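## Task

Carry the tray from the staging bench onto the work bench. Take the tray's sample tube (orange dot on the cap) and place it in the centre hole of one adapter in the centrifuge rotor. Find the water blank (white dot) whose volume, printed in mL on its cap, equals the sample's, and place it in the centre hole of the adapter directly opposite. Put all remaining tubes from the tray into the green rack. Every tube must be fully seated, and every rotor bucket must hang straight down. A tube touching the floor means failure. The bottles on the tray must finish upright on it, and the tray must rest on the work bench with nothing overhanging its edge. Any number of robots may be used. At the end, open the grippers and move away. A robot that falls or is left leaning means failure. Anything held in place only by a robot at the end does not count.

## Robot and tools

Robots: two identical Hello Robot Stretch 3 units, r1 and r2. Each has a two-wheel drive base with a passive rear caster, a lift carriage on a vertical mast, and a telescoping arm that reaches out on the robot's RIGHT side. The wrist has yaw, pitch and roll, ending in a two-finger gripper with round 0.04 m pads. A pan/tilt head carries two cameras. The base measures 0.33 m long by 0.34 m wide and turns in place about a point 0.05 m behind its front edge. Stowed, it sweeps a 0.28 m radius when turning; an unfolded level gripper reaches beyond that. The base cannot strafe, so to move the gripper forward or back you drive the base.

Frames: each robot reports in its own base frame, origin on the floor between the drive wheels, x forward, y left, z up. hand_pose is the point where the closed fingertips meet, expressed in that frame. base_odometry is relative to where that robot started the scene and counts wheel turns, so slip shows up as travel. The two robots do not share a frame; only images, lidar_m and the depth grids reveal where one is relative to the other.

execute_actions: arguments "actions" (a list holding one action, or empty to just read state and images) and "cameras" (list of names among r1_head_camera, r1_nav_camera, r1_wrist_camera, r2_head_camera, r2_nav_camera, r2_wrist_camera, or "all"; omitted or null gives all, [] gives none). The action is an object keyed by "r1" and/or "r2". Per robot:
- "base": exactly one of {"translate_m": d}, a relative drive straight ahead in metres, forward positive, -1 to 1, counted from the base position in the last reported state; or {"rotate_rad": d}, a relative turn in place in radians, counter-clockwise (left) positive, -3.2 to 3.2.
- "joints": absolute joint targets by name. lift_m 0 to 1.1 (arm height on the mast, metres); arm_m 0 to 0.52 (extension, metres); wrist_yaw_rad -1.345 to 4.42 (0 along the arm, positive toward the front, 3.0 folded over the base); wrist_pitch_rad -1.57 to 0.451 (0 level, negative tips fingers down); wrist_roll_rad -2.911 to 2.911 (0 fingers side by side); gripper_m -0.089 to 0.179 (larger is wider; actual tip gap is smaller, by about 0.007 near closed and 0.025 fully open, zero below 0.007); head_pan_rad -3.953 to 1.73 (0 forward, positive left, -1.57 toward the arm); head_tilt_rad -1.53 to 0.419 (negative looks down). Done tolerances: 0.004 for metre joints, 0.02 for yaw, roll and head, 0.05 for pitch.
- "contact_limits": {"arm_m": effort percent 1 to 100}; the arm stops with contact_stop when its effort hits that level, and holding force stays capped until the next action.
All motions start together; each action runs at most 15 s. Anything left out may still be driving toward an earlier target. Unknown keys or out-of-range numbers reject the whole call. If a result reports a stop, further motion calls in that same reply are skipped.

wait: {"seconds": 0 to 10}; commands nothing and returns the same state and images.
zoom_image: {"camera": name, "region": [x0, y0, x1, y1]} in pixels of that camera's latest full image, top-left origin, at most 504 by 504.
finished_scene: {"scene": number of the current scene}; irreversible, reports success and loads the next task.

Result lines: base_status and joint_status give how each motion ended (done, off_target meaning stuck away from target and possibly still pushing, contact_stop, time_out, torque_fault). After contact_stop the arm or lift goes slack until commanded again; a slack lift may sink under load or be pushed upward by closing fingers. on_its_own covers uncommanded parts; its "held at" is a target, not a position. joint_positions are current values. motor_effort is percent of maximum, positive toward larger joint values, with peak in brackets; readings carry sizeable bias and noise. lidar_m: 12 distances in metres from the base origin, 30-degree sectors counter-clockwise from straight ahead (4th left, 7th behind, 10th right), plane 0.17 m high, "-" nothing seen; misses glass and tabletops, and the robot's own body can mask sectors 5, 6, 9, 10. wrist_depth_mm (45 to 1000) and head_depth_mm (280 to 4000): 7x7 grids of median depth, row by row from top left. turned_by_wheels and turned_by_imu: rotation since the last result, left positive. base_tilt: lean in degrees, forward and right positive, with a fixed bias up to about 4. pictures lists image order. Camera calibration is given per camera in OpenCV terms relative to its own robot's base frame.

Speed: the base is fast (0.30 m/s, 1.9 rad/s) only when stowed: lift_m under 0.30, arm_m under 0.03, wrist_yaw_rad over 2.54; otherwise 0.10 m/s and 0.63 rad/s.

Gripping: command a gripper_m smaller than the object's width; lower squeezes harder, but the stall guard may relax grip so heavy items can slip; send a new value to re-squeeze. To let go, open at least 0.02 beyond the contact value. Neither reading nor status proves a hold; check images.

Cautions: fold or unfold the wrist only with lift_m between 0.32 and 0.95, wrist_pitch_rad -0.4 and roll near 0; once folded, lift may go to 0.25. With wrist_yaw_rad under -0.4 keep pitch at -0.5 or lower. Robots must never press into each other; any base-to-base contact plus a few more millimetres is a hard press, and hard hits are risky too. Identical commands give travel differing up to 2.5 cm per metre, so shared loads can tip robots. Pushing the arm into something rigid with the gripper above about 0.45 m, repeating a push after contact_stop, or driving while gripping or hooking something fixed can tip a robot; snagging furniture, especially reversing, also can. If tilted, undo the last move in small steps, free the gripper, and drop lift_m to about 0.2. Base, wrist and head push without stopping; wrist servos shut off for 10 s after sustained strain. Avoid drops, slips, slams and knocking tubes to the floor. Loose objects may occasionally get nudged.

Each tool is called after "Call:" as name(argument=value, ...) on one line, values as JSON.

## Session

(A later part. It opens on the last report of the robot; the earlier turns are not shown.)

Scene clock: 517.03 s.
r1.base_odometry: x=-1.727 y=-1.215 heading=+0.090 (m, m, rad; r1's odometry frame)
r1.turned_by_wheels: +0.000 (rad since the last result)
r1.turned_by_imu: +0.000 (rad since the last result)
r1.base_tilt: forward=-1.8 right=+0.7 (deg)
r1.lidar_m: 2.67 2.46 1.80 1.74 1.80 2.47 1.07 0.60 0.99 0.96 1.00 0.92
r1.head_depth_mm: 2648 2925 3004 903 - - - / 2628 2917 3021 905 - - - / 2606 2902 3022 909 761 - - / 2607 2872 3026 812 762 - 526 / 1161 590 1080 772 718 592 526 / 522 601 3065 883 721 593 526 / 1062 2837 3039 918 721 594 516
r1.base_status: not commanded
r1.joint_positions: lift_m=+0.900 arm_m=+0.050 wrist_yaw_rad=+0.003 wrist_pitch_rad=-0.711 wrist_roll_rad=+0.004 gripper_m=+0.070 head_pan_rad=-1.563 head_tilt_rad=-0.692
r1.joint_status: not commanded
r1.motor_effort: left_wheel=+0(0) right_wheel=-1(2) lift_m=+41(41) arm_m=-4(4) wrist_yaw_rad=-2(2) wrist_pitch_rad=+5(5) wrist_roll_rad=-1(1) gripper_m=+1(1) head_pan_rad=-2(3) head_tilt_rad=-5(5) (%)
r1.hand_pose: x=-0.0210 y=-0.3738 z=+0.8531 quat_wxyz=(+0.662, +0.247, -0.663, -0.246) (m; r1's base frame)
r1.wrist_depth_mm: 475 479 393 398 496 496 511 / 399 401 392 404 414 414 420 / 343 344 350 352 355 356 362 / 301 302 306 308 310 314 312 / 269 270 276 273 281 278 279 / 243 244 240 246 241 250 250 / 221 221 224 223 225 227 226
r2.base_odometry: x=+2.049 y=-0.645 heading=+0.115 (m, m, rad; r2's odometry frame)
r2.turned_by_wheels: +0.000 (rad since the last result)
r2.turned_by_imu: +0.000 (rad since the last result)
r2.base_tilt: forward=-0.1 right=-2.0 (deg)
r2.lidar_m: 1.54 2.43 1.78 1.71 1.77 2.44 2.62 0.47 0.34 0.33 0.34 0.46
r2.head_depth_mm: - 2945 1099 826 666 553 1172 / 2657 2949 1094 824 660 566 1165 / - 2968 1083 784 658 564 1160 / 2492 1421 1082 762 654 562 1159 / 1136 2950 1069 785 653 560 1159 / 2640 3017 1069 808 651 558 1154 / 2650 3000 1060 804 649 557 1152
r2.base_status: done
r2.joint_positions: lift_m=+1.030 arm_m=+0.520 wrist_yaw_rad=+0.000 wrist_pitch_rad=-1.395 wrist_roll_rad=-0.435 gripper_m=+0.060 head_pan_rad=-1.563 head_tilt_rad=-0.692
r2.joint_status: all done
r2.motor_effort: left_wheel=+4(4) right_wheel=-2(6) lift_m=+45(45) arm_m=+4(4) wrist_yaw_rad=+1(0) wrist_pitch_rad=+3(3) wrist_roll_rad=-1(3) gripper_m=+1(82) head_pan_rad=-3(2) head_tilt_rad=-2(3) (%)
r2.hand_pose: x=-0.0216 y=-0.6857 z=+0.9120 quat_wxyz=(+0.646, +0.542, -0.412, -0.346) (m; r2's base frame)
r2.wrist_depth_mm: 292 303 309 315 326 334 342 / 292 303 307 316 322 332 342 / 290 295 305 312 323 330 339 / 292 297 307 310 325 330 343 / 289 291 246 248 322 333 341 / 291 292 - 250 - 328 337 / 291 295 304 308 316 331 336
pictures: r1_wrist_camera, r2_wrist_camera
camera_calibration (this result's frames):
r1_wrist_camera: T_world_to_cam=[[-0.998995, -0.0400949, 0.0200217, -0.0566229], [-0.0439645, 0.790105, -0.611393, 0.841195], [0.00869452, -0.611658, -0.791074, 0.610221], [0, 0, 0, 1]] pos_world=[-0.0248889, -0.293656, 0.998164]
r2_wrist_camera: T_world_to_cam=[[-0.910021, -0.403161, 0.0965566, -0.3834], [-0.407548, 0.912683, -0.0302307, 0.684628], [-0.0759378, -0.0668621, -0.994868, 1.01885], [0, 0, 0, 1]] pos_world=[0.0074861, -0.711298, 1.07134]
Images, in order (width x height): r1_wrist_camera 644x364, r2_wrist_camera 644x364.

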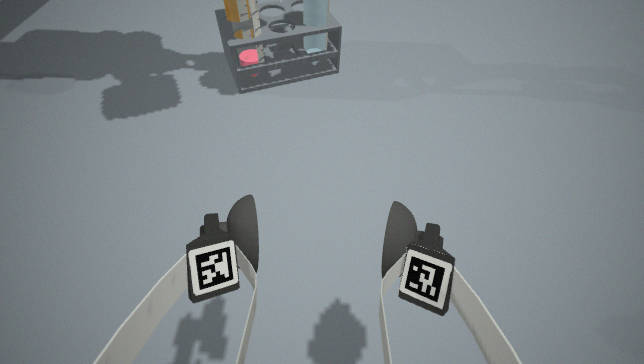

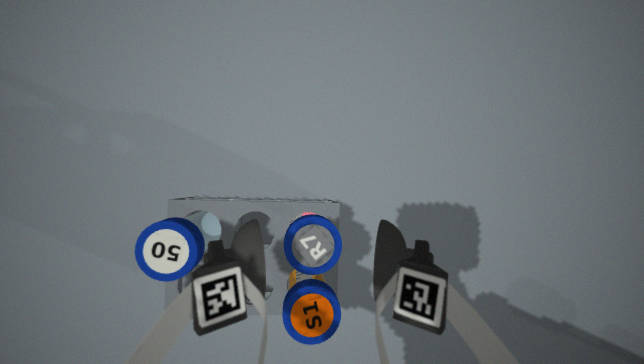

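Call:
execute_actions(actions=[])

Scene clock: 534.53 s.
r1.base_odometry: x=-1.727 y=-1.215 heading=+0.090 (m, m, rad; r1's odometry frame)
r1.turned_by_wheels: +0.000 (rad since the last result)
r1.turned_by_imu: +0.000 (rad since the last result)
r1.base_tilt: forward=-1.7 right=+0.5 (deg)
r1.lidar_m: 2.66 2.45 1.80 1.73 1.80 2.47 1.07 0.60 0.99 0.96 0.99 0.92
r1.head_depth_mm: 2648 2923 3006 907 - - - / 2660 2921 3032 908 - - - / 2604 2881 3005 909 762 - - / 2592 2893 3059 814 762 - 526 / 1159 591 1080 769 717 592 527 / 522 600 3073 882 720 593 527 / 1062 2847 3049 920 721 594 517
r1.base_status: not commanded
r1.joint_positions: lift_m=+0.900 arm_m=+0.050 wrist_yaw_rad=+0.003 wrist_pitch_rad=-0.711 wrist_roll_rad=+0.004 gripper_m=+0.070 head_pan_rad=-1.563 head_tilt_rad=-0.692
r1.joint_status: not commanded
r1.motor_effort: left_wheel=+0(0) right_wheel=-1(2) lift_m=+41(41) arm_m=-4(4) wrist_yaw_rad=-2(2) wrist_pitch_rad=+5(5) wrist_roll_rad=-2(1) gripper_m=+0(1) head_pan_rad=-3(3) head_tilt_rad=-5(5) (%)
r1.hand_pose: x=-0.0210 y=-0.3738 z=+0.8531 quat_wxyz=(+0.662, +0.247, -0.663, -0.246) (m; r1's base frame)
r1.wrist_depth_mm: 477 482 395 395 493 503 502 / 399 404 390 395 413 417 422 / 344 348 347 353 355 356 361 / 302 307 306 306 309 311 315 / 268 269 276 275 280 277 279 / 243 244 239 246 239 249 250 / 221 222 222 223 225 227 227
r2.base_odometry: x=+2.049 y=-0.645 heading=+0.115 (m, m, rad; r2's odometry frame)
r2.turned_by_wheels: +0.000 (rad since the last result)
r2.turned_by_imu: +0.000 (rad since the last result)
r2.base_tilt: forward=-0.1 right=-2.0 (deg)
r2.lidar_m: 1.53 2.43 1.78 1.71 1.77 2.43 2.61 0.47 0.34 0.33 0.34 0.46
r2.head_depth_mm: - 2932 1097 831 663 553 1172 / 2642 2975 1092 825 662 565 1168 / - 2957 1089 782 659 564 1164 / 2514 1427 1086 761 656 561 1163 / 1135 2979 1068 785 653 559 1158 / 2630 2980 1070 807 650 557 1150 / 2639 3013 1059 805 648 556 1150
r2.base_status: done
r2.joint_positions: lift_m=+1.030 arm_m=+0.520 wrist_yaw_rad=+0.000 wrist_pitch_rad=-1.395 wrist_roll_rad=-0.435 gripper_m=+0.060 head_pan_rad=-1.563 head_tilt_rad=-0.692
r2.joint_status: all done
r2.motor_effort: left_wheel=+4(4) right_wheel=-2(6) lift_m=+45(45) arm_m=+4(4) wrist_yaw_rad=-1(0) wrist_pitch_rad=+3(3) wrist_roll_rad=-1(3) gripper_m=+0(82) head_pan_rad=-2(2) head_tilt_rad=-3(3) (%)
r2.hand_pose: x=-0.0216 y=-0.6857 z=+0.9120 quat_wxyz=(+0.646, +0.542, -0.412, -0.346) (m; r2's base frame)
r2.wrist_depth_mm: 291 297 307 314 319 332 336 / 294 297 304 319 321 331 342 / 294 296 305 319 319 332 345 / 293 299 302 316 322 331 337 / 289 292 246 251 324 327 341 / 290 295 - 250 - 328 336 / 289 295 303 311 319 333 340
pictures: r1_head_camera (sideways: a quarter turn clockwise sets it upright), r1_nav_camera (sideways: a quarter turn counterclockwise sets it upright), r1_wrist_camera, r2_head_camera (sideways: a quarter turn clockwise sets it upright), r2_nav_camera (sideways: a quarter turn counterclockwise sets it upright), r2_wrist_camera
camera_calibration (this result's frames):
r1_head_camera: T_world_to_cam=[[0.0395792, 0.596333, -0.80176, 1.06456], [0.998727, -0.0487119, 0.0130715, -0.0244037], [-0.0312603, -0.801257, -0.597503, 0.737245], [0, 0, 0, 1]] pos_world=[0.00528485, -0.045297, 1.29435]
r1_nav_camera: T_world_to_cam=[[0.0351442, -0.619014, 0.784593, -0.984896], [-0.997963, -0.0635577, -0.00544296, 0.0604239], [0.0532362, -0.782804, -0.619987, 0.75819], [0, 0, 0, 1]] pos_world=[0.054551, -0.0123093, 1.24314]
r1_wrist_camera: T_world_to_cam=[[-0.998995, -0.0400948, 0.0200217, -0.056623], [-0.0439644, 0.790105, -0.611392, 0.841195], [0.00869436, -0.611658, -0.791074, 0.610221], [0, 0, 0, 1]] pos_world=[-0.0248889, -0.293656, 0.998164]
r2_head_camera: T_world_to_cam=[[-0.0472912, 0.633024, -0.772687, 1.02309], [0.998609, 0.0480223, -0.0217761, 0.0287958], [0.0233214, -0.772642, -0.634414, 0.781027], [0, 0, 0, 1]] pos_world=[0.00141288, -0.0455705, 1.28665]
r2_nav_camera: T_world_to_cam=[[0.0209716, -0.599203, 0.800322, -0.997377], [-0.999379, 0.010105, 0.0337533, 0.0230013], [-0.0283123, -0.800533, -0.598619, 0.74869], [0, 0, 0, 1]] pos_world=[0.0651008, 0.00148819, 1.24563]
r2_wrist_camera: T_world_to_cam=[[-0.910017, -0.403169, 0.096558, -0.383407], [-0.407556, 0.91268, -0.0302301, 0.684625], [-0.0759387, -0.0668627, -0.994868, 1.01885], [0, 0, 0, 1]] pos_world=[0.00748657, -0.711298, 1.07134]
Images, in order (width x height): r1_head_camera 896x504, r1_nav_camera 672x504, r1_wrist_camera 644x364, r2_head_camera 896x504, r2_nav_camera 672x504, r2_wrist_camera 644x364.

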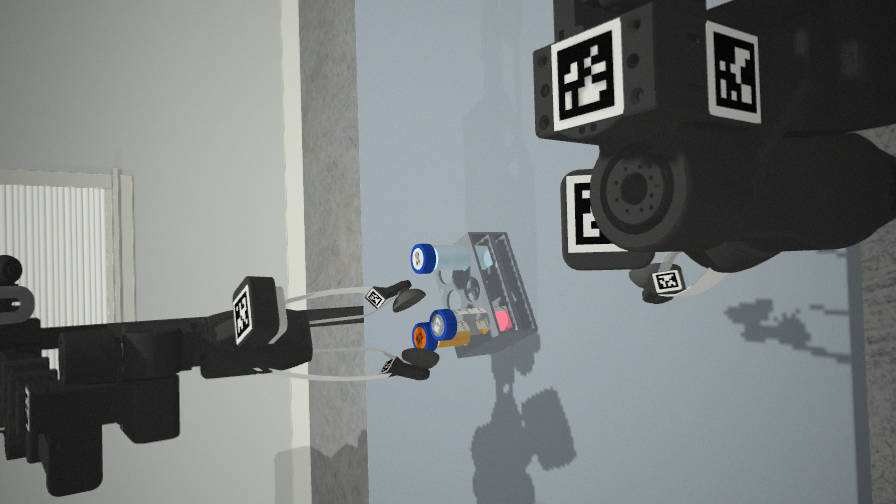

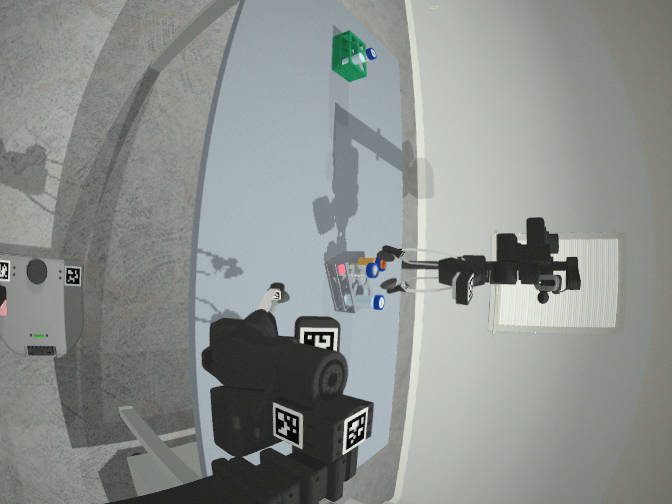

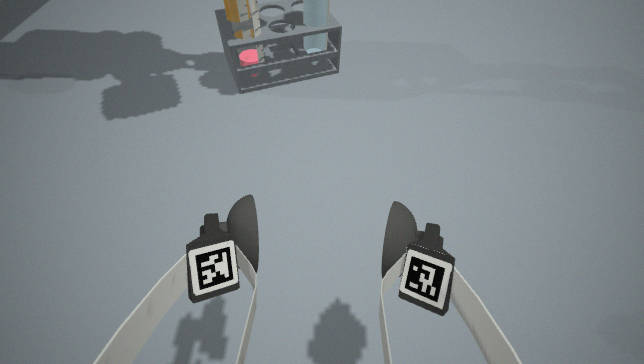

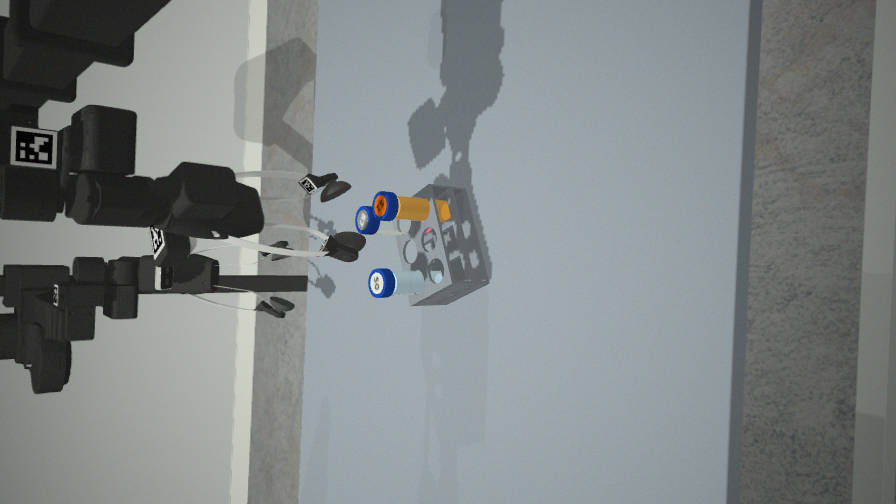

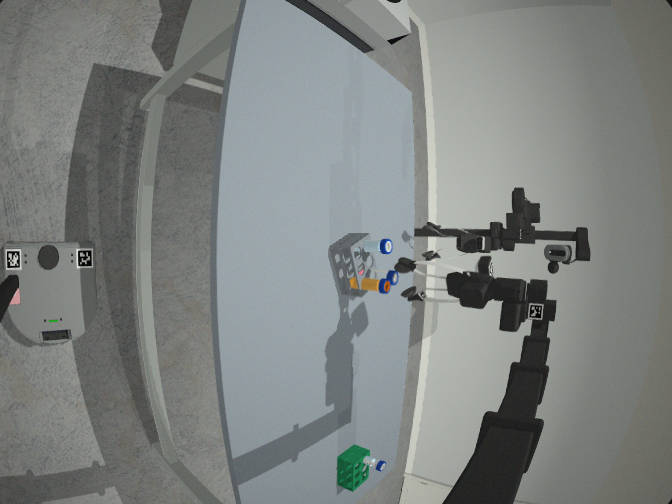

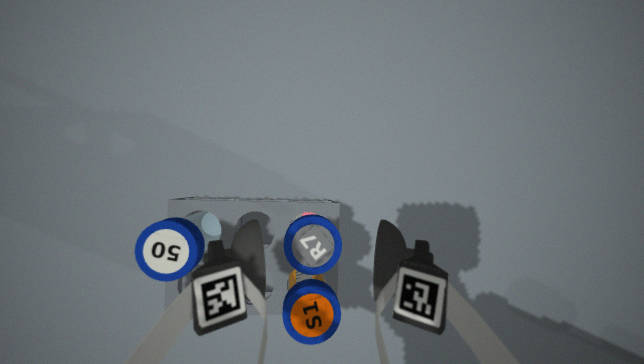

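Call:
execute_actions(actions=[{"r2":{"joints":{"lift_m":0.985}}}], cameras=["r2_wrist_camera","r1_head_camera"])

Call:
execute_actions(actions=[{"r2":{"joints":{"gripper_m":0.0}}}], cameras=["r2_wrist_camera"])

Call:
execute_actions(actions=[{"r2":{"joints":{"lift_m":1.095}}}], cameras=["r2_wrist_camera","r1_head_camera"])

Scene clock: 540.00 s.
r1.base_odometry: x=-1.727 y=-1.215 heading=+0.090 (m, m, rad; r1's odometry frame)
r1.turned_by_wheels: +0.000 (rad since the last result)
r1.turned_by_imu: +0.000 (rad since the last result)
r1.base_tilt: forward=-1.7 right=+0.5 (deg)
r1.lidar_m: 2.67 2.45 1.79 1.73 1.80 2.47 1.07 0.60 0.99 0.96 1.00 0.92
r1.head_depth_mm: 2619 2882 3012 907 - - - / 2602 2894 3037 903 - - - / 2606 2872 3044 906 761 - - / 2604 2889 3044 817 761 - 525 / 1189 623 642 768 719 592 526 / 939 572 2903 916 721 593 526 / 2513 2861 3048 917 723 594 517
r1.base_status: not commanded
r1.joint_positions: lift_m=+0.900 arm_m=+0.050 wrist_yaw_rad=+0.003 wrist_pitch_rad=-0.711 wrist_roll_rad=+0.004 gripper_m=+0.070 head_pan_rad=-1.563 head_tilt_rad=-0.692
r1.joint_status: not commanded
r1.motor_effort: left_wheel=+0(0) right_wheel=-2(1) lift_m=+41(41) arm_m=-4(4) wrist_yaw_rad=-2(2) wrist_pitch_rad=+5(5) wrist_roll_rad=-1(1) gripper_m=+1(1) head_pan_rad=-3(2) head_tilt_rad=-5(5) (%)
r1.hand_pose: x=-0.0210 y=-0.3738 z=+0.8531 quat_wxyz=(+0.662, +0.247, -0.663, -0.246) (m; r1's base frame)
r1.wrist_depth_mm: 473 477 384 393 496 509 511 / 397 404 394 399 412 418 423 / 343 347 347 350 355 355 360 / 301 301 306 308 310 311 312 / 270 271 275 272 281 277 279 / 241 243 240 247 242 249 252 / 221 221 223 224 225 227 227
r2.base_odometry: x=+2.049 y=-0.645 heading=+0.115 (m, m, rad; r2's odometry frame)
r2.turned_by_wheels: +0.000 (rad since the last result)
r2.turned_by_imu: +0.000 (rad since the last result)
r2.base_tilt: forward=+0.0 right=-2.0 (deg)
r2.lidar_m: 1.54 2.43 1.78 1.71 1.78 2.43 2.61 0.47 0.34 0.33 0.34 0.46
r2.head_depth_mm: 2565 - 1094 828 663 554 1171 / 2524 2984 1094 824 662 566 1171 / 2538 3008 1087 784 659 564 1163 / 2513 2131 1033 760 655 562 1159 / 1132 2960 1068 783 652 559 1160 / 2642 2994 1065 807 652 557 1151 / 2655 2999 1055 805 647 557 1145
r2.base_status: not commanded
r2.joint_positions: lift_m=+0.985 arm_m=+0.520 wrist_yaw_rad=+0.000 wrist_pitch_rad=-1.395 wrist_roll_rad=-0.435 gripper_m=+0.060 head_pan_rad=-1.563 head_tilt_rad=-0.692
r2.joint_status: all done
r2.motor_effort: left_wheel=+4(4) right_wheel=-2(2) lift_m=+30(36) arm_m=+4(3) wrist_yaw_rad=+0(1) wrist_pitch_rad=+3(3) wrist_roll_rad=-1(1) gripper_m=+0(1) head_pan_rad=-2(2) head_tilt_rad=-3(3) (%)
r2.hand_pose: x=-0.0216 y=-0.6857 z=+0.8675 quat_wxyz=(+0.646, +0.542, -0.412, -0.346) (m; r2's base frame)
r2.wrist_depth_mm: 252 256 263 270 278 286 295 / 250 259 262 268 276 286 294 / 251 259 264 270 275 285 291 / 249 254 262 269 276 284 293 / 251 165 204 205 276 283 291 / 249 140 - 149 - 281 288 / 248 251 256 147 274 280 293
pictures: r1_head_camera (sideways: a quarter turn clockwise sets it upright), r2_wrist_camera
camera_calibration (this result's frames):
r1_head_camera: T_world_to_cam=[[0.0395792, 0.596333, -0.801761, 1.06456], [0.998727, -0.0487119, 0.0130715, -0.0244037], [-0.0312603, -0.801258, -0.597502, 0.737245], [0, 0, 0, 1]] pos_world=[0.00528485, -0.045297, 1.29435]
r2_wrist_camera: T_world_to_cam=[[-0.910005, -0.403196, 0.0965629, -0.379129], [-0.407584, 0.912667, -0.0302279, 0.683268], [-0.075942, -0.066865, -0.994868, 0.97454], [0, 0, 0, 1]] pos_world=[0.0074882, -0.711297, 1.0268]
Images, in order (width x height): r1_head_camera 896x504, r2_wrist_camera 644x364.

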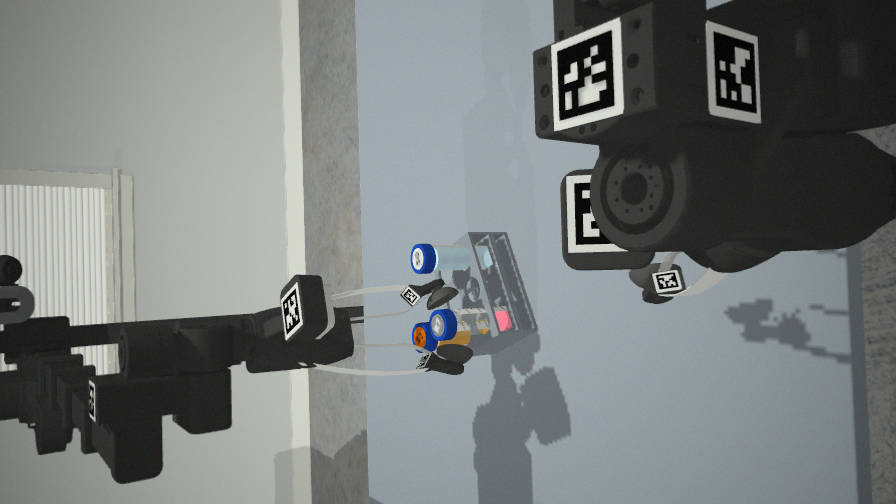

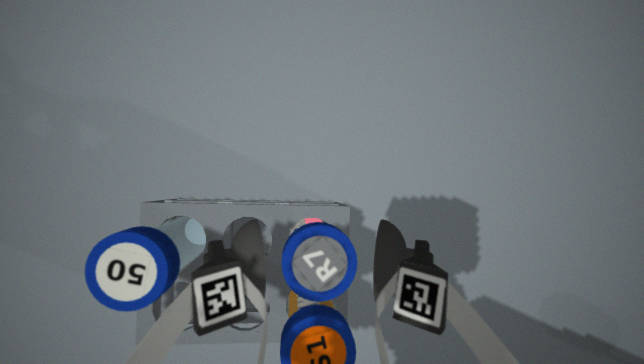

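Scene clock: 541.10 s.
r1.base_odometry: x=-1.727 y=-1.215 heading=+0.090 (m, m, rad; r1's odometry frame)
r1.turned_by_wheels: +0.000 (rad since the last result)
r1.turned_by_imu: +0.000 (rad since the last result)
r1.base_tilt: forward=-1.6 right=+0.7 (deg)
r1.lidar_m: 2.67 2.45 1.80 1.73 1.80 2.47 1.07 0.61 0.99 0.96 0.99 0.92
r1.head_depth_mm: 2634 2901 2995 907 - - - / 2628 2908 3002 906 - - - / 2626 2924 3029 908 762 - - / 2599 2903 3028 817 764 - 526 / 1192 623 642 750 717 592 527 / 938 574 2922 915 719 592 527 / 2502 2864 3076 918 722 595 516
r1.base_status: not commanded
r1.joint_positions: lift_m=+0.900 arm_m=+0.050 wrist_yaw_rad=+0.003 wrist_pitch_rad=-0.711 wrist_roll_rad=+0.004 gripper_m=+0.070 head_pan_rad=-1.563 head_tilt_rad=-0.692
r1.joint_status: not commanded
r1.motor_effort: left_wheel=+0(0) right_wheel=-1(1) lift_m=+41(41) arm_m=-4(4) wrist_yaw_rad=-2(2) wrist_pitch_rad=+5(5) wrist_roll_rad=-1(1) gripper_m=+0(1) head_pan_rad=-3(4) head_tilt_rad=-4(6) (%)
r1.hand_pose: x=-0.0210 y=-0.3738 z=+0.8531 quat_wxyz=(+0.662, +0.247, -0.663, -0.246) (m; r1's base frame)
r1.wrist_depth_mm: 478 476 384 397 494 502 511 / 401 400 397 398 416 420 422 / 344 343 346 351 353 355 360 / 303 303 303 307 310 312 314 / 269 271 278 273 279 277 279 / 243 244 240 246 241 249 249 / 221 221 223 224 226 226 228
r2.base_odometry: x=+2.049 y=-0.645 heading=+0.115 (m, m, rad; r2's odometry frame)
r2.turned_by_wheels: +0.000 (rad since the last result)
r2.turned_by_imu: +0.000 (rad since the last result)
r2.base_tilt: forward=-0.1 right=-2.0 (deg)
r2.lidar_m: 1.54 2.43 1.78 1.71 1.78 2.43 2.61 0.46 0.34 0.33 0.34 0.46
r2.head_depth_mm: 2566 - 1098 827 663 554 1167 / 2500 3004 1093 823 660 566 1167 / 2515 3009 1083 782 660 563 1160 / 2498 2125 1033 763 655 562 1164 / 1138 2953 1073 787 654 560 1153 / 2630 3009 1061 808 651 558 1152 / 2652 3011 1057 804 649 557 1153
r2.base_status: not commanded
r2.joint_positions: lift_m=+0.985 arm_m=+0.520 wrist_yaw_rad=+0.000 wrist_pitch_rad=-1.395 wrist_roll_rad=-0.436 gripper_m=+0.001 head_pan_rad=-1.563 head_tilt_rad=-0.692
r2.joint_status: all done
r2.motor_effort: left_wheel=+3(4) right_wheel=-2(2) lift_m=+30(31) arm_m=+4(4) wrist_yaw_rad=+0(1) wrist_pitch_rad=+3(3) wrist_roll_rad=-1(1) gripper_m=-11(86) head_pan_rad=-2(2) head_tilt_rad=-2(3) (%)
r2.hand_pose: x=-0.0216 y=-0.6857 z=+0.8675 quat_wxyz=(+0.646, +0.542, -0.412, -0.346) (m; r2's base frame)
r2.wrist_depth_mm: 251 259 261 269 279 284 293 / 252 257 263 271 278 285 293 / 249 258 260 270 274 285 293 / 250 256 262 269 275 284 291 / 248 165 204 180 275 284 293 / 248 140 203 145 278 282 290 / 249 250 260 147 273 282 291
pictures: r2_wrist_camera
camera_calibration (this result's frames):
r2_wrist_camera: T_world_to_cam=[[-0.909985, -0.40324, 0.0965708, -0.379165], [-0.407627, 0.912648, -0.0302243, 0.683251], [-0.0759475, -0.0668686, -0.994867, 0.974536], [0, 0, 0, 1]] pos_world=[0.00749077, -0.711296, 1.0268]
Images, in order (width x height): r2_wrist_camera 644x364.

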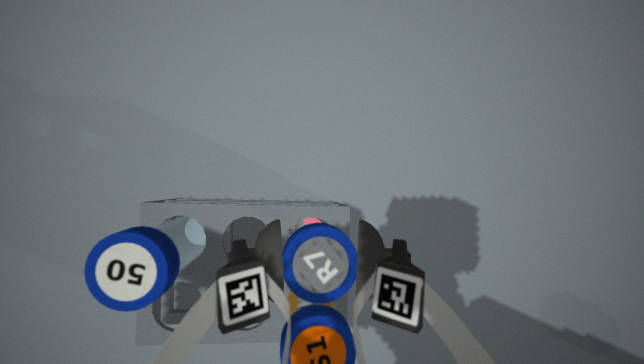

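Scene clock: 542.93 s.
r1.base_odometry: x=-1.727 y=-1.215 heading=+0.090 (m, m, rad; r1's odometry frame)
r1.turned_by_wheels: +0.000 (rad since the last result)
r1.turned_by_imu: +0.000 (rad since the last result)
r1.base_tilt: forward=-1.5 right=+0.7 (deg)
r1.lidar_m: 2.67 2.45 1.80 1.73 1.80 2.46 1.07 0.60 0.99 0.96 1.00 0.92
r1.head_depth_mm: 2631 2927 3003 904 - - - / 2644 2890 3032 908 - - - / 2644 2904 3041 907 761 - - / 2595 2862 3027 815 764 - 526 / 1173 582 1495 811 719 592 525 / 513 2778 2933 916 719 593 527 / 2537 2857 3027 916 722 594 516
r1.base_status: not commanded
r1.joint_positions: lift_m=+0.900 arm_m=+0.050 wrist_yaw_rad=+0.003 wrist_pitch_rad=-0.711 wrist_roll_rad=+0.004 gripper_m=+0.070 head_pan_rad=-1.563 head_tilt_rad=-0.692
r1.joint_status: not commanded
r1.motor_effort: left_wheel=+0(0) right_wheel=-2(1) lift_m=+41(41) arm_m=-4(4) wrist_yaw_rad=-3(2) wrist_pitch_rad=+5(5) wrist_roll_rad=-2(2) gripper_m=+0(0) head_pan_rad=-3(2) head_tilt_rad=-4(6) (%)
r1.hand_pose: x=-0.0210 y=-0.3738 z=+0.8531 quat_wxyz=(+0.662, +0.247, -0.663, -0.246) (m; r1's base frame)
r1.wrist_depth_mm: 478 484 398 399 495 505 505 / 399 400 389 399 413 415 421 / 341 347 347 351 354 356 358 / 303 302 306 307 309 312 313 / 268 270 277 275 280 277 280 / 241 243 241 246 241 248 250 / 220 221 223 224 225 226 225
r2.base_odometry: x=+2.049 y=-0.645 heading=+0.115 (m, m, rad; r2's odometry frame)
r2.turned_by_wheels: +0.000 (rad since the last result)
r2.turned_by_imu: +0.000 (rad since the last result)
r2.base_tilt: forward=-0.1 right=-1.9 (deg)
r2.lidar_m: 1.54 2.44 1.77 1.71 1.77 2.42 2.62 0.47 0.34 0.33 0.34 0.46
r2.head_depth_mm: 2588 2939 1101 826 664 555 1165 / 2669 2945 1087 823 661 566 1167 / - 3021 1042 785 659 564 1167 / 1200 2892 1033 761 656 562 1158 / 1136 2992 1070 785 654 559 1159 / 2653 3026 1072 809 649 558 1161 / 2672 2985 1059 807 649 556 1153
r2.base_status: not commanded
r2.joint_positions: lift_m=+1.095 arm_m=+0.520 wrist_yaw_rad=+0.000 wrist_pitch_rad=-1.395 wrist_roll_rad=-0.436 gripper_m=+0.001 head_pan_rad=-1.563 head_tilt_rad=-0.692
r2.joint_status: all done
r2.motor_effort: left_wheel=+4(3) right_wheel=-3(2) lift_m=+46(45) arm_m=+4(4) wrist_yaw_rad=+0(0) wrist_pitch_rad=+3(3) wrist_roll_rad=-1(1) gripper_m=-11(11) head_pan_rad=-2(3) head_tilt_rad=-3(3) (%)
r2.hand_pose: x=-0.0216 y=-0.6858 z=+0.9770 quat_wxyz=(+0.646, +0.542, -0.412, -0.346) (m; r2's base frame)
r2.wrist_depth_mm: 352 360 370 382 388 398 - / 348 361 370 376 392 402 409 / 350 357 364 380 390 399 409 / 353 363 368 374 391 401 412 / 354 360 263 154 387 393 412 / 351 361 357 145 387 402 408 / 348 357 367 374 385 395 405
pictures: r1_head_camera (sideways: a quarter turn clockwise sets it upright), r2_wrist_camera
camera_calibration (this result's frames):
r1_head_camera: T_world_to_cam=[[0.0395792, 0.596333, -0.801761, 1.06456], [0.998727, -0.048712, 0.0130715, -0.0244037], [-0.0312604, -0.801258, -0.597502, 0.737245], [0, 0, 0, 1]] pos_world=[0.00528485, -0.045297, 1.29435]
r2_wrist_camera: T_world_to_cam=[[-0.909972, -0.403256, 0.0966171, -0.389811], [-0.407654, 0.912633, -0.0303173, 0.686668], [-0.0759504, -0.0669743, -0.99486, 1.08343], [0, 0, 0, 1]] pos_world=[0.00749231, -0.711307, 1.13634]
Images, in order (width x height): r1_head_camera 896x504, r2_wrist_camera 644x364.

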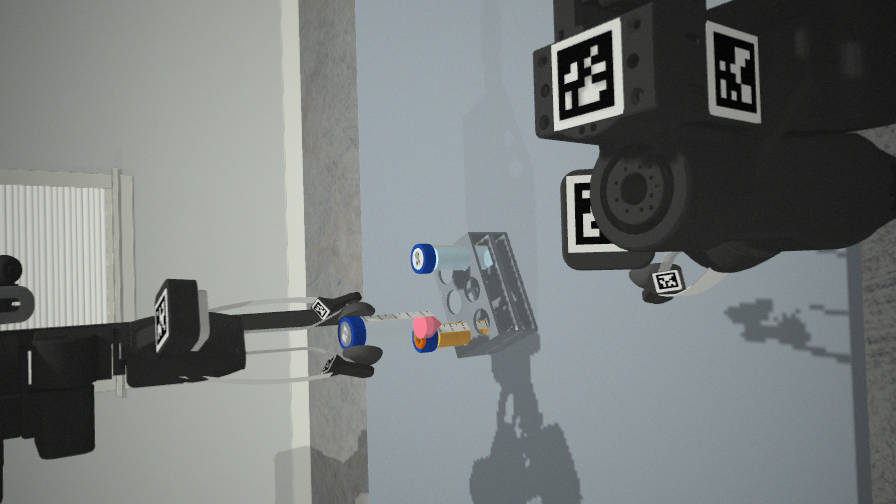

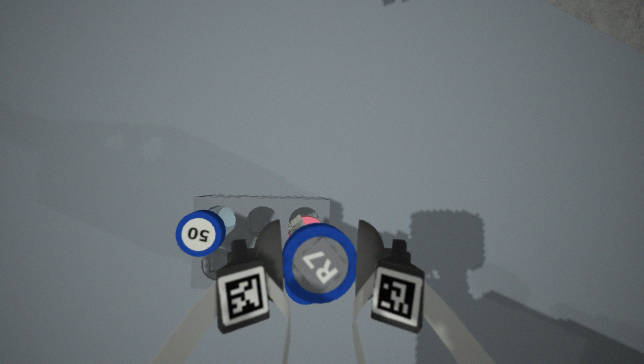

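Call:
execute_actions(actions=[{"r2":{"base":{"translate_m":-0.62}}}], cameras=[])

Call:
execute_actions(actions=[{"r2":{"joints":{"arm_m":0.45,"wrist_roll_rad":0}},"r1":{"joints":{"arm_m":0.22}}}], cameras=["r2_wrist_camera","r2_head_camera","r1_wrist_camera","r1_head_camera"])

Scene clock: 553.53 s.
r1.base_odometry: x=-1.727 y=-1.215 heading=+0.090 (m, m, rad; r1's odometry frame)
r1.turned_by_wheels: +0.000 (rad since the last result)
r1.turned_by_imu: -0.001 (rad since the last result)
r1.base_tilt: forward=-1.7 right=+0.7 (deg)
r1.lidar_m: 2.67 2.46 1.80 1.73 1.80 2.47 1.07 0.60 0.99 0.96 0.99 0.92
r1.head_depth_mm: 2623 2916 3008 903 - - - / 2658 2918 3058 909 - - - / 2631 2900 3045 907 762 - - / 2576 2895 3055 814 765 - 526 / 2584 2867 3065 808 718 592 525 / 2565 2879 3073 916 719 593 528 / 2574 2856 3024 915 722 594 517
r1.base_status: not commanded
r1.joint_positions: lift_m=+0.900 arm_m=+0.050 wrist_yaw_rad=+0.003 wrist_pitch_rad=-0.711 wrist_roll_rad=+0.004 gripper_m=+0.070 head_pan_rad=-1.563 head_tilt_rad=-0.692
r1.joint_status: not commanded
r1.motor_effort: left_wheel=+0(0) right_wheel=-2(1) lift_m=+41(41) arm_m=-4(4) wrist_yaw_rad=-2(2) wrist_pitch_rad=+5(5) wrist_roll_rad=-1(1) gripper_m=-1(1) head_pan_rad=-2(2) head_tilt_rad=-5(5) (%)
r1.hand_pose: x=-0.0210 y=-0.3738 z=+0.8531 quat_wxyz=(+0.662, +0.247, -0.663, -0.246) (m; r1's base frame)
r1.wrist_depth_mm: 474 480 394 398 494 504 508 / 400 403 392 396 413 416 417 / 344 344 345 352 353 355 362 / 301 301 305 306 311 312 311 / 267 269 279 273 282 277 278 / 243 245 241 246 239 249 250 / 221 222 223 224 225 226 227
r2.base_odometry: x=+1.433 y=-0.716 heading=+0.115 (m, m, rad; r2's odometry frame)
r2.turned_by_wheels: +0.000 (rad since the last result)
r2.turned_by_imu: +0.003 (rad since the last result)
r2.base_tilt: forward=-0.1 right=-2.0 (deg)
r2.lidar_m: 1.24 2.43 1.77 1.71 1.78 2.43 2.00 2.20 0.34 0.33 0.34 0.47
r2.head_depth_mm: 2597 2942 2705 924 662 554 1110 / 2629 2941 1093 823 660 564 925 / - 3036 1038 793 658 564 1161 / 2569 3009 1034 810 653 561 1161 / 2644 2981 1075 811 652 561 1157 / 2642 3028 1067 808 651 557 1151 / 2624 3014 1059 805 649 570 1155
r2.base_status: done
r2.joint_positions: lift_m=+1.095 arm_m=+0.520 wrist_yaw_rad=+0.000 wrist_pitch_rad=-1.395 wrist_roll_rad=-0.436 gripper_m=+0.001 head_pan_rad=-1.563 head_tilt_rad=-0.692
r2.joint_status: not commanded
r2.motor_effort: left_wheel=+3(4) right_wheel=-2(8) lift_m=+46(46) arm_m=+4(4) wrist_yaw_rad=+0(0) wrist_pitch_rad=+3(3) wrist_roll_rad=-1(2) gripper_m=-11(11) head_pan_rad=-2(3) head_tilt_rad=-4(3) (%)
r2.hand_pose: x=-0.0216 y=-0.6858 z=+0.9770 quat_wxyz=(+0.646, +0.542, -0.412, -0.346) (m; r2's base frame)
r2.wrist_depth_mm: 357 364 374 380 388 401 - / 356 363 371 382 390 400 - / 350 359 369 376 389 399 - / 349 358 364 378 395 392 - / 351 360 368 154 387 394 - / 348 359 365 145 390 - - / 351 358 367 375 385 - -
pictures: none
No camera images: the call's "cameras" was empty. Leave "cameras" out to get every camera's image.

Scene clock: 556.03 s.
r1.base_odometry: x=-1.727 y=-1.215 heading=+0.090 (m, m, rad; r1's odometry frame)
r1.turned_by_wheels: +0.000 (rad since the last result)
r1.turned_by_imu: +0.000 (rad since the last result)
r1.base_tilt: forward=-1.7 right=+0.7 (deg)
r1.lidar_m: 2.68 2.45 1.80 1.74 1.79 2.47 1.07 0.61 0.99 0.96 0.99 0.92
r1.head_depth_mm: 2623 2925 3032 - - 590 523 / 2639 2929 3115 - 694 591 524 / 2606 2894 3089 - 684 590 525 / 2586 2908 3028 909 694 590 527 / 2607 2879 3041 813 717 592 526 / 2545 2873 3021 913 718 592 527 / 2593 2863 3010 917 721 594 516
r1.base_status: not commanded
r1.joint_positions: lift_m=+0.900 arm_m=+0.220 wrist_yaw_rad=+0.002 wrist_pitch_rad=-0.711 wrist_roll_rad=+0.003 gripper_m=+0.070 head_pan_rad=-1.563 head_tilt_rad=-0.692
r1.joint_status: all done
r1.motor_effort: left_wheel=+1(0) right_wheel=-2(2) lift_m=+41(41) arm_m=+5(5) wrist_yaw_rad=-1(2) wrist_pitch_rad=+5(5) wrist_roll_rad=-1(1) gripper_m=-1(0) head_pan_rad=-3(3) head_tilt_rad=-5(4) (%)
r1.hand_pose: x=-0.0212 y=-0.5431 z=+0.8530 quat_wxyz=(+0.662, +0.247, -0.663, -0.246) (m; r1's base frame)
r1.wrist_depth_mm: 480 480 490 491 499 498 504 / 398 390 378 307 416 420 420 / 345 339 269 284 353 358 359 / 302 302 284 298 310 312 316 / 267 270 276 272 282 275 277 / 243 242 239 246 239 248 249 / 220 221 222 222 224 225 226
r2.base_odometry: x=+1.433 y=-0.716 heading=+0.115 (m, m, rad; r2's odometry frame)
r2.turned_by_wheels: +0.000 (rad since the last result)
r2.turned_by_imu: +0.000 (rad since the last result)
r2.base_tilt: forward=-0.1 right=-1.9 (deg)
r2.lidar_m: 1.24 2.43 1.77 1.71 1.78 2.44 2.00 2.20 0.34 0.33 0.34 0.47
r2.head_depth_mm: 2602 2924 2720 923 664 555 1105 / 2662 2948 1095 824 661 566 923 / - 3022 1036 794 656 564 1162 / 2624 3047 1032 794 656 561 1158 / 2625 2957 1076 812 651 560 1156 / 2632 2978 1062 807 649 558 1157 / 2629 2978 1056 805 648 569 1157
r2.base_status: not commanded
r2.joint_positions: lift_m=+1.095 arm_m=+0.450 wrist_yaw_rad=+0.000 wrist_pitch_rad=-1.395 wrist_roll_rad=-0.004 gripper_m=+0.001 head_pan_rad=-1.563 head_tilt_rad=-0.692
r2.joint_status: all done
r2.motor_effort: left_wheel=+3(3) right_wheel=-2(2) lift_m=+46(46) arm_m=-4(5) wrist_yaw_rad=+0(1) wrist_pitch_rad=+3(3) wrist_roll_rad=+2(2) gripper_m=-11(11) head_pan_rad=-2(3) head_tilt_rad=-3(3) (%)
r2.hand_pose: x=-0.0216 y=-0.6166 z=+0.9770 quat_wxyz=(+0.543, +0.455, -0.540, -0.453) (m; r2's base frame)
r2.wrist_depth_mm: 377 374 384 386 389 388 - / 373 376 380 388 381 387 - / 369 375 375 321 381 391 - / 369 372 373 350 378 384 - / 369 368 373 155 375 382 - / 367 368 371 146 376 379 - / 361 367 370 374 377 372 -
pictures: r1_head_camera (sideways: a quarter turn clockwise sets it upright), r1_wrist_camera, r2_head_camera (sideways: a quarter turn clockwise sets it upright), r2_wrist_camera
camera_calibration (this result's frames):
r1_head_camera: T_world_to_cam=[[0.0396227, 0.59633, -0.801761, 1.06456], [0.998724, -0.0487849, 0.0130715, -0.0244037], [-0.0313189, -0.801255, -0.597502, 0.737245], [0, 0, 0, 1]] pos_world=[0.00528154, -0.045297, 1.29435]
r1_wrist_camera: T_world_to_cam=[[-0.999004, -0.0395479, 0.0206541, -0.0638478], [-0.0439203, 0.790242, -0.611219, 0.974821], [0.00785065, -0.611517, -0.791192, 0.506831], [0, 0, 0, 1]] pos_world=[-0.0249487, -0.462934, 0.998148]
r2_head_camera: T_world_to_cam=[[-0.0472874, 0.633024, -0.772687, 1.02309], [0.998609, 0.0480163, -0.0217761, 0.0287958], [0.0233167, -0.772642, -0.634414, 0.781027], [0, 0, 0, 1]] pos_world=[0.00141261, -0.0455705, 1.28665]
r2_wrist_camera: T_world_to_cam=[[-0.999683, 0.00849324, 0.0237031, -0.0387912], [0.00739706, 0.998916, -0.0459569, 0.700983], [-0.0240677, -0.045767, -0.998662, 1.10596], [0, 0, 0, 1]] pos_world=[-0.0173462, -0.649277, 1.13761]
Images, in order (width x height): r1_head_camera 896x504, r1_wrist_camera 644x364, r2_head_camera 896x504, r2_wrist_camera 644x364.

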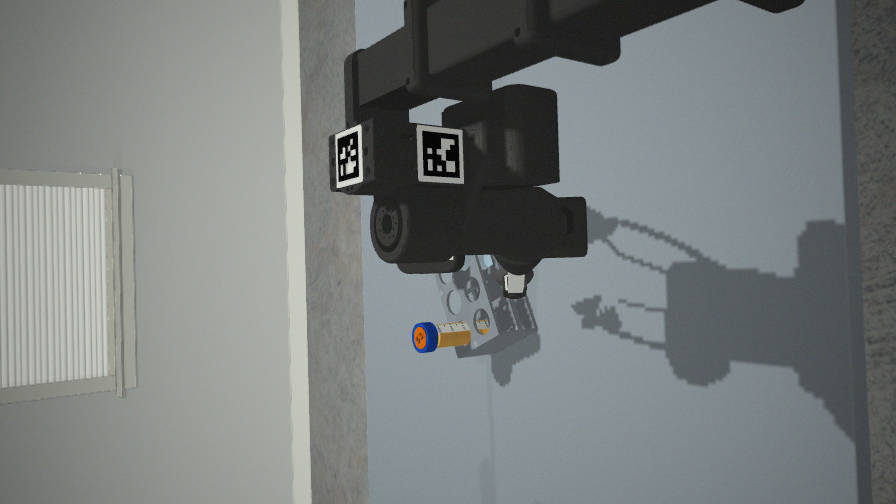

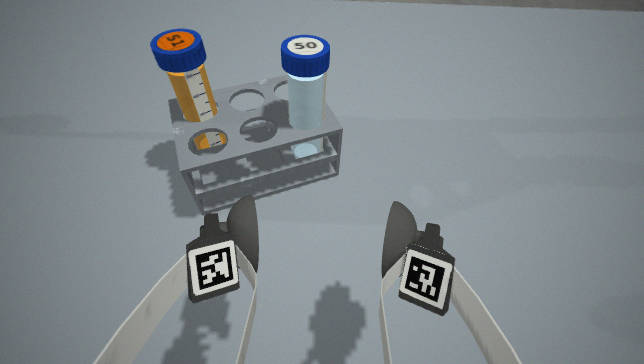

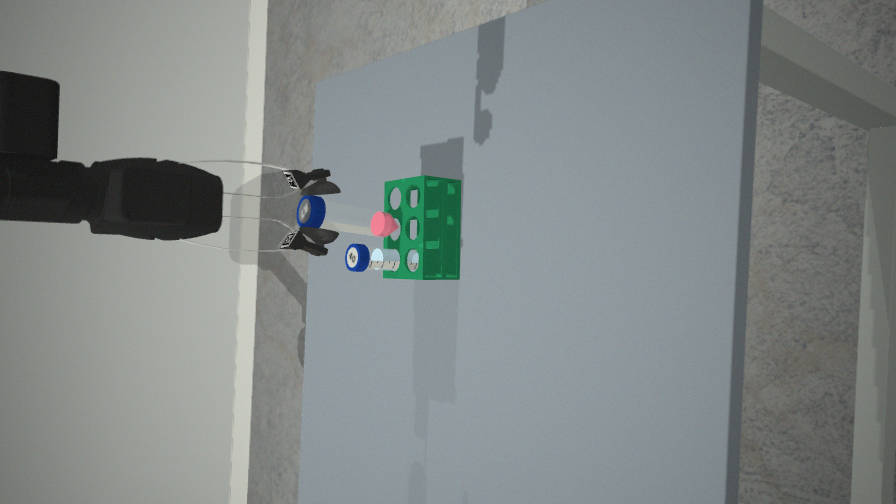

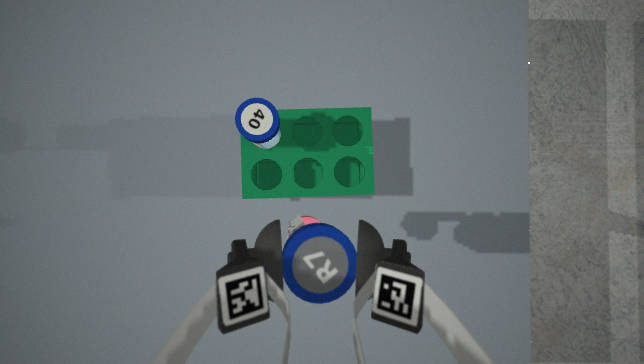

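Call:
execute_actions(actions=[{"r2":{"base":{"translate_m":-0.032},"joints":{"arm_m":0.503,"wrist_roll_rad":-0.44,"lift_m":1.07}},"r1":{"base":{"translate_m":0.01},"joints":{"arm_m":0.33,"lift_m":0.905}}}], cameras=["r2_wrist_camera","r2_head_camera","r1_wrist_camera"])

Scene clock: 566.20 s.
r1.base_odometry: x=-1.717 y=-1.214 heading=+0.090 (m, m, rad; r1's odometry frame)
r1.turned_by_wheels: +0.000 (rad since the last result)
r1.turned_by_imu: -0.001 (rad since the last result)
r1.base_tilt: forward=-1.6 right=+0.7 (deg)
r1.lidar_m: 2.65 2.46 1.80 1.73 1.80 2.46 1.07 0.61 1.00 0.96 1.00 0.91
r1.head_depth_mm: 2640 2947 3127 - 683 588 523 / 2628 2897 3117 872 714 590 524 / 2613 2906 - 842 715 590 524 / 2613 2900 3089 807 718 591 525 / 2604 2896 3053 834 718 592 527 / 2591 2887 3025 914 718 593 526 / 2596 2862 3048 918 721 595 517
r1.base_status: done
r1.joint_positions: lift_m=+0.905 arm_m=+0.330 wrist_yaw_rad=+0.002 wrist_pitch_rad=-0.711 wrist_roll_rad=+0.003 gripper_m=+0.070 head_pan_rad=-1.563 head_tilt_rad=-0.692
r1.joint_status: all done
r1.motor_effort: left_wheel=+0(2) right_wheel=-1(3) lift_m=+41(43) arm_m=+5(6) wrist_yaw_rad=-1(1) wrist_pitch_rad=+6(5) wrist_roll_rad=-1(1) gripper_m=+0(1) head_pan_rad=-3(3) head_tilt_rad=-5(5) (%)
r1.hand_pose: x=-0.0212 y=-0.6530 z=+0.8580 quat_wxyz=(+0.662, +0.247, -0.663, -0.246) (m; r1's base frame)
r1.wrist_depth_mm: 924 - - - - - - / 405 412 411 414 422 421 429 / 348 349 352 356 360 363 366 / 307 163 309 163 314 316 319 / 272 204 213 201 284 282 283 / 245 240 188 223 244 254 253 / 225 217 219 227 228 229 232
r2.base_odometry: x=+1.401 y=-0.720 heading=+0.115 (m, m, rad; r2's odometry frame)
r2.turned_by_wheels: +0.000 (rad since the last result)
r2.turned_by_imu: +0.000 (rad since the last result)
r2.base_tilt: forward=-0.1 right=-1.9 (deg)
r2.lidar_m: 1.25 2.42 1.78 1.71 1.77 2.44 1.97 2.17 0.34 0.33 0.34 0.47
r2.head_depth_mm: 2642 2918 2725 2037 680 555 1150 / 2690 2930 2585 823 661 566 798 / - 3084 1033 811 657 562 1164 / 2600 3022 1033 792 655 562 1162 / 2618 2984 1069 810 653 559 1157 / 2655 3012 1063 809 652 558 1153 / 2668 3006 1059 805 648 570 1150
r2.base_status: done
r2.joint_positions: lift_m=+1.070 arm_m=+0.503 wrist_yaw_rad=+0.000 wrist_pitch_rad=-1.394 wrist_roll_rad=-0.436 gripper_m=+0.001 head_pan_rad=-1.563 head_tilt_rad=-0.692
r2.joint_status: all done
r2.motor_effort: left_wheel=+2(5) right_wheel=-2(6) lift_m=+30(36) arm_m=+4(4) wrist_yaw_rad=+0(1) wrist_pitch_rad=+3(3) wrist_roll_rad=-1(1) gripper_m=-11(11) head_pan_rad=-3(2) head_tilt_rad=-3(4) (%)
r2.hand_pose: x=-0.0216 y=-0.6688 z=+0.9525 quat_wxyz=(+0.646, +0.542, -0.412, -0.346) (m; r2's base frame)
r2.wrist_depth_mm: 330 341 346 356 365 375 388 / 331 337 345 352 356 376 - / 327 338 342 356 363 375 - / 327 338 289 348 365 375 - / 329 338 340 155 365 371 - / 328 330 344 146 360 - - / 325 334 342 354 365 - -
pictures: r1_wrist_camera, r2_head_camera (sideways: a quarter turn clockwise sets it upright), r2_wrist_camera
camera_calibration (this result's frames):
r1_wrist_camera: T_world_to_cam=[[-0.999006, -0.0394969, 0.02065, -0.0682726], [-0.0438792, 0.790384, -0.611038, 1.06468], [0.00781267, -0.611337, -0.791332, 0.443749], [0, 0, 0, 1]] pos_world=[-0.0249542, -0.572922, 1.00312]
r2_head_camera: T_world_to_cam=[[-0.0472626, 0.633026, -0.772687, 1.02309], [0.998611, 0.0479772, -0.0217761, 0.0287958], [0.0232865, -0.772643, -0.634414, 0.781027], [0, 0, 0, 1]] pos_world=[0.00141082, -0.0455703, 1.28665]
r2_wrist_camera: T_world_to_cam=[[-0.909901, -0.403404, 0.0966768, -0.380748], [-0.407811, 0.912561, -0.0303777, 0.670434], [-0.075969, -0.0670666, -0.994852, 1.06009], [0, 0, 0, 1]] pos_world=[0.00750154, -0.694311, 1.1118]
Images, in order (width x height): r1_wrist_camera 644x364, r2_head_camera 896x504, r2_wrist_camera 644x364.

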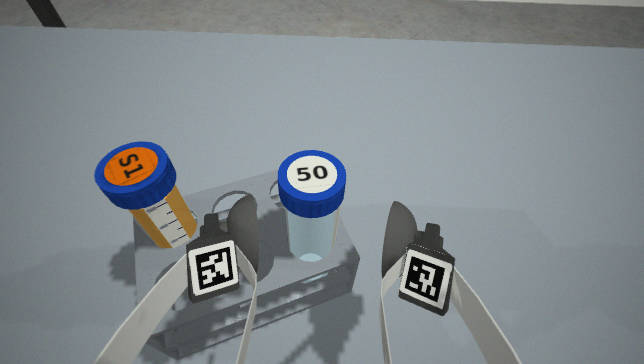

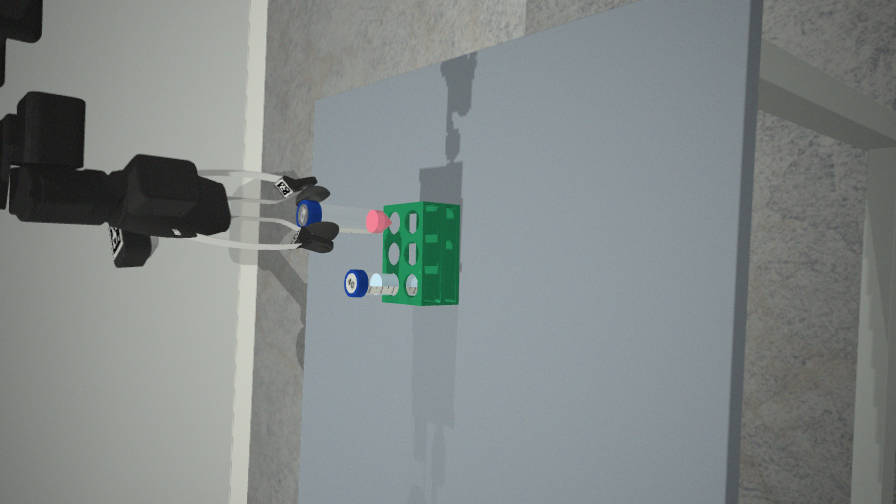

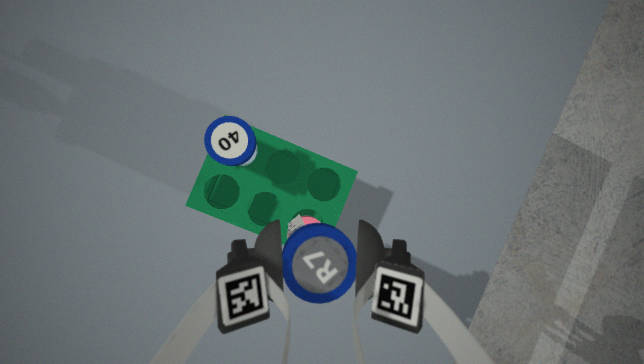

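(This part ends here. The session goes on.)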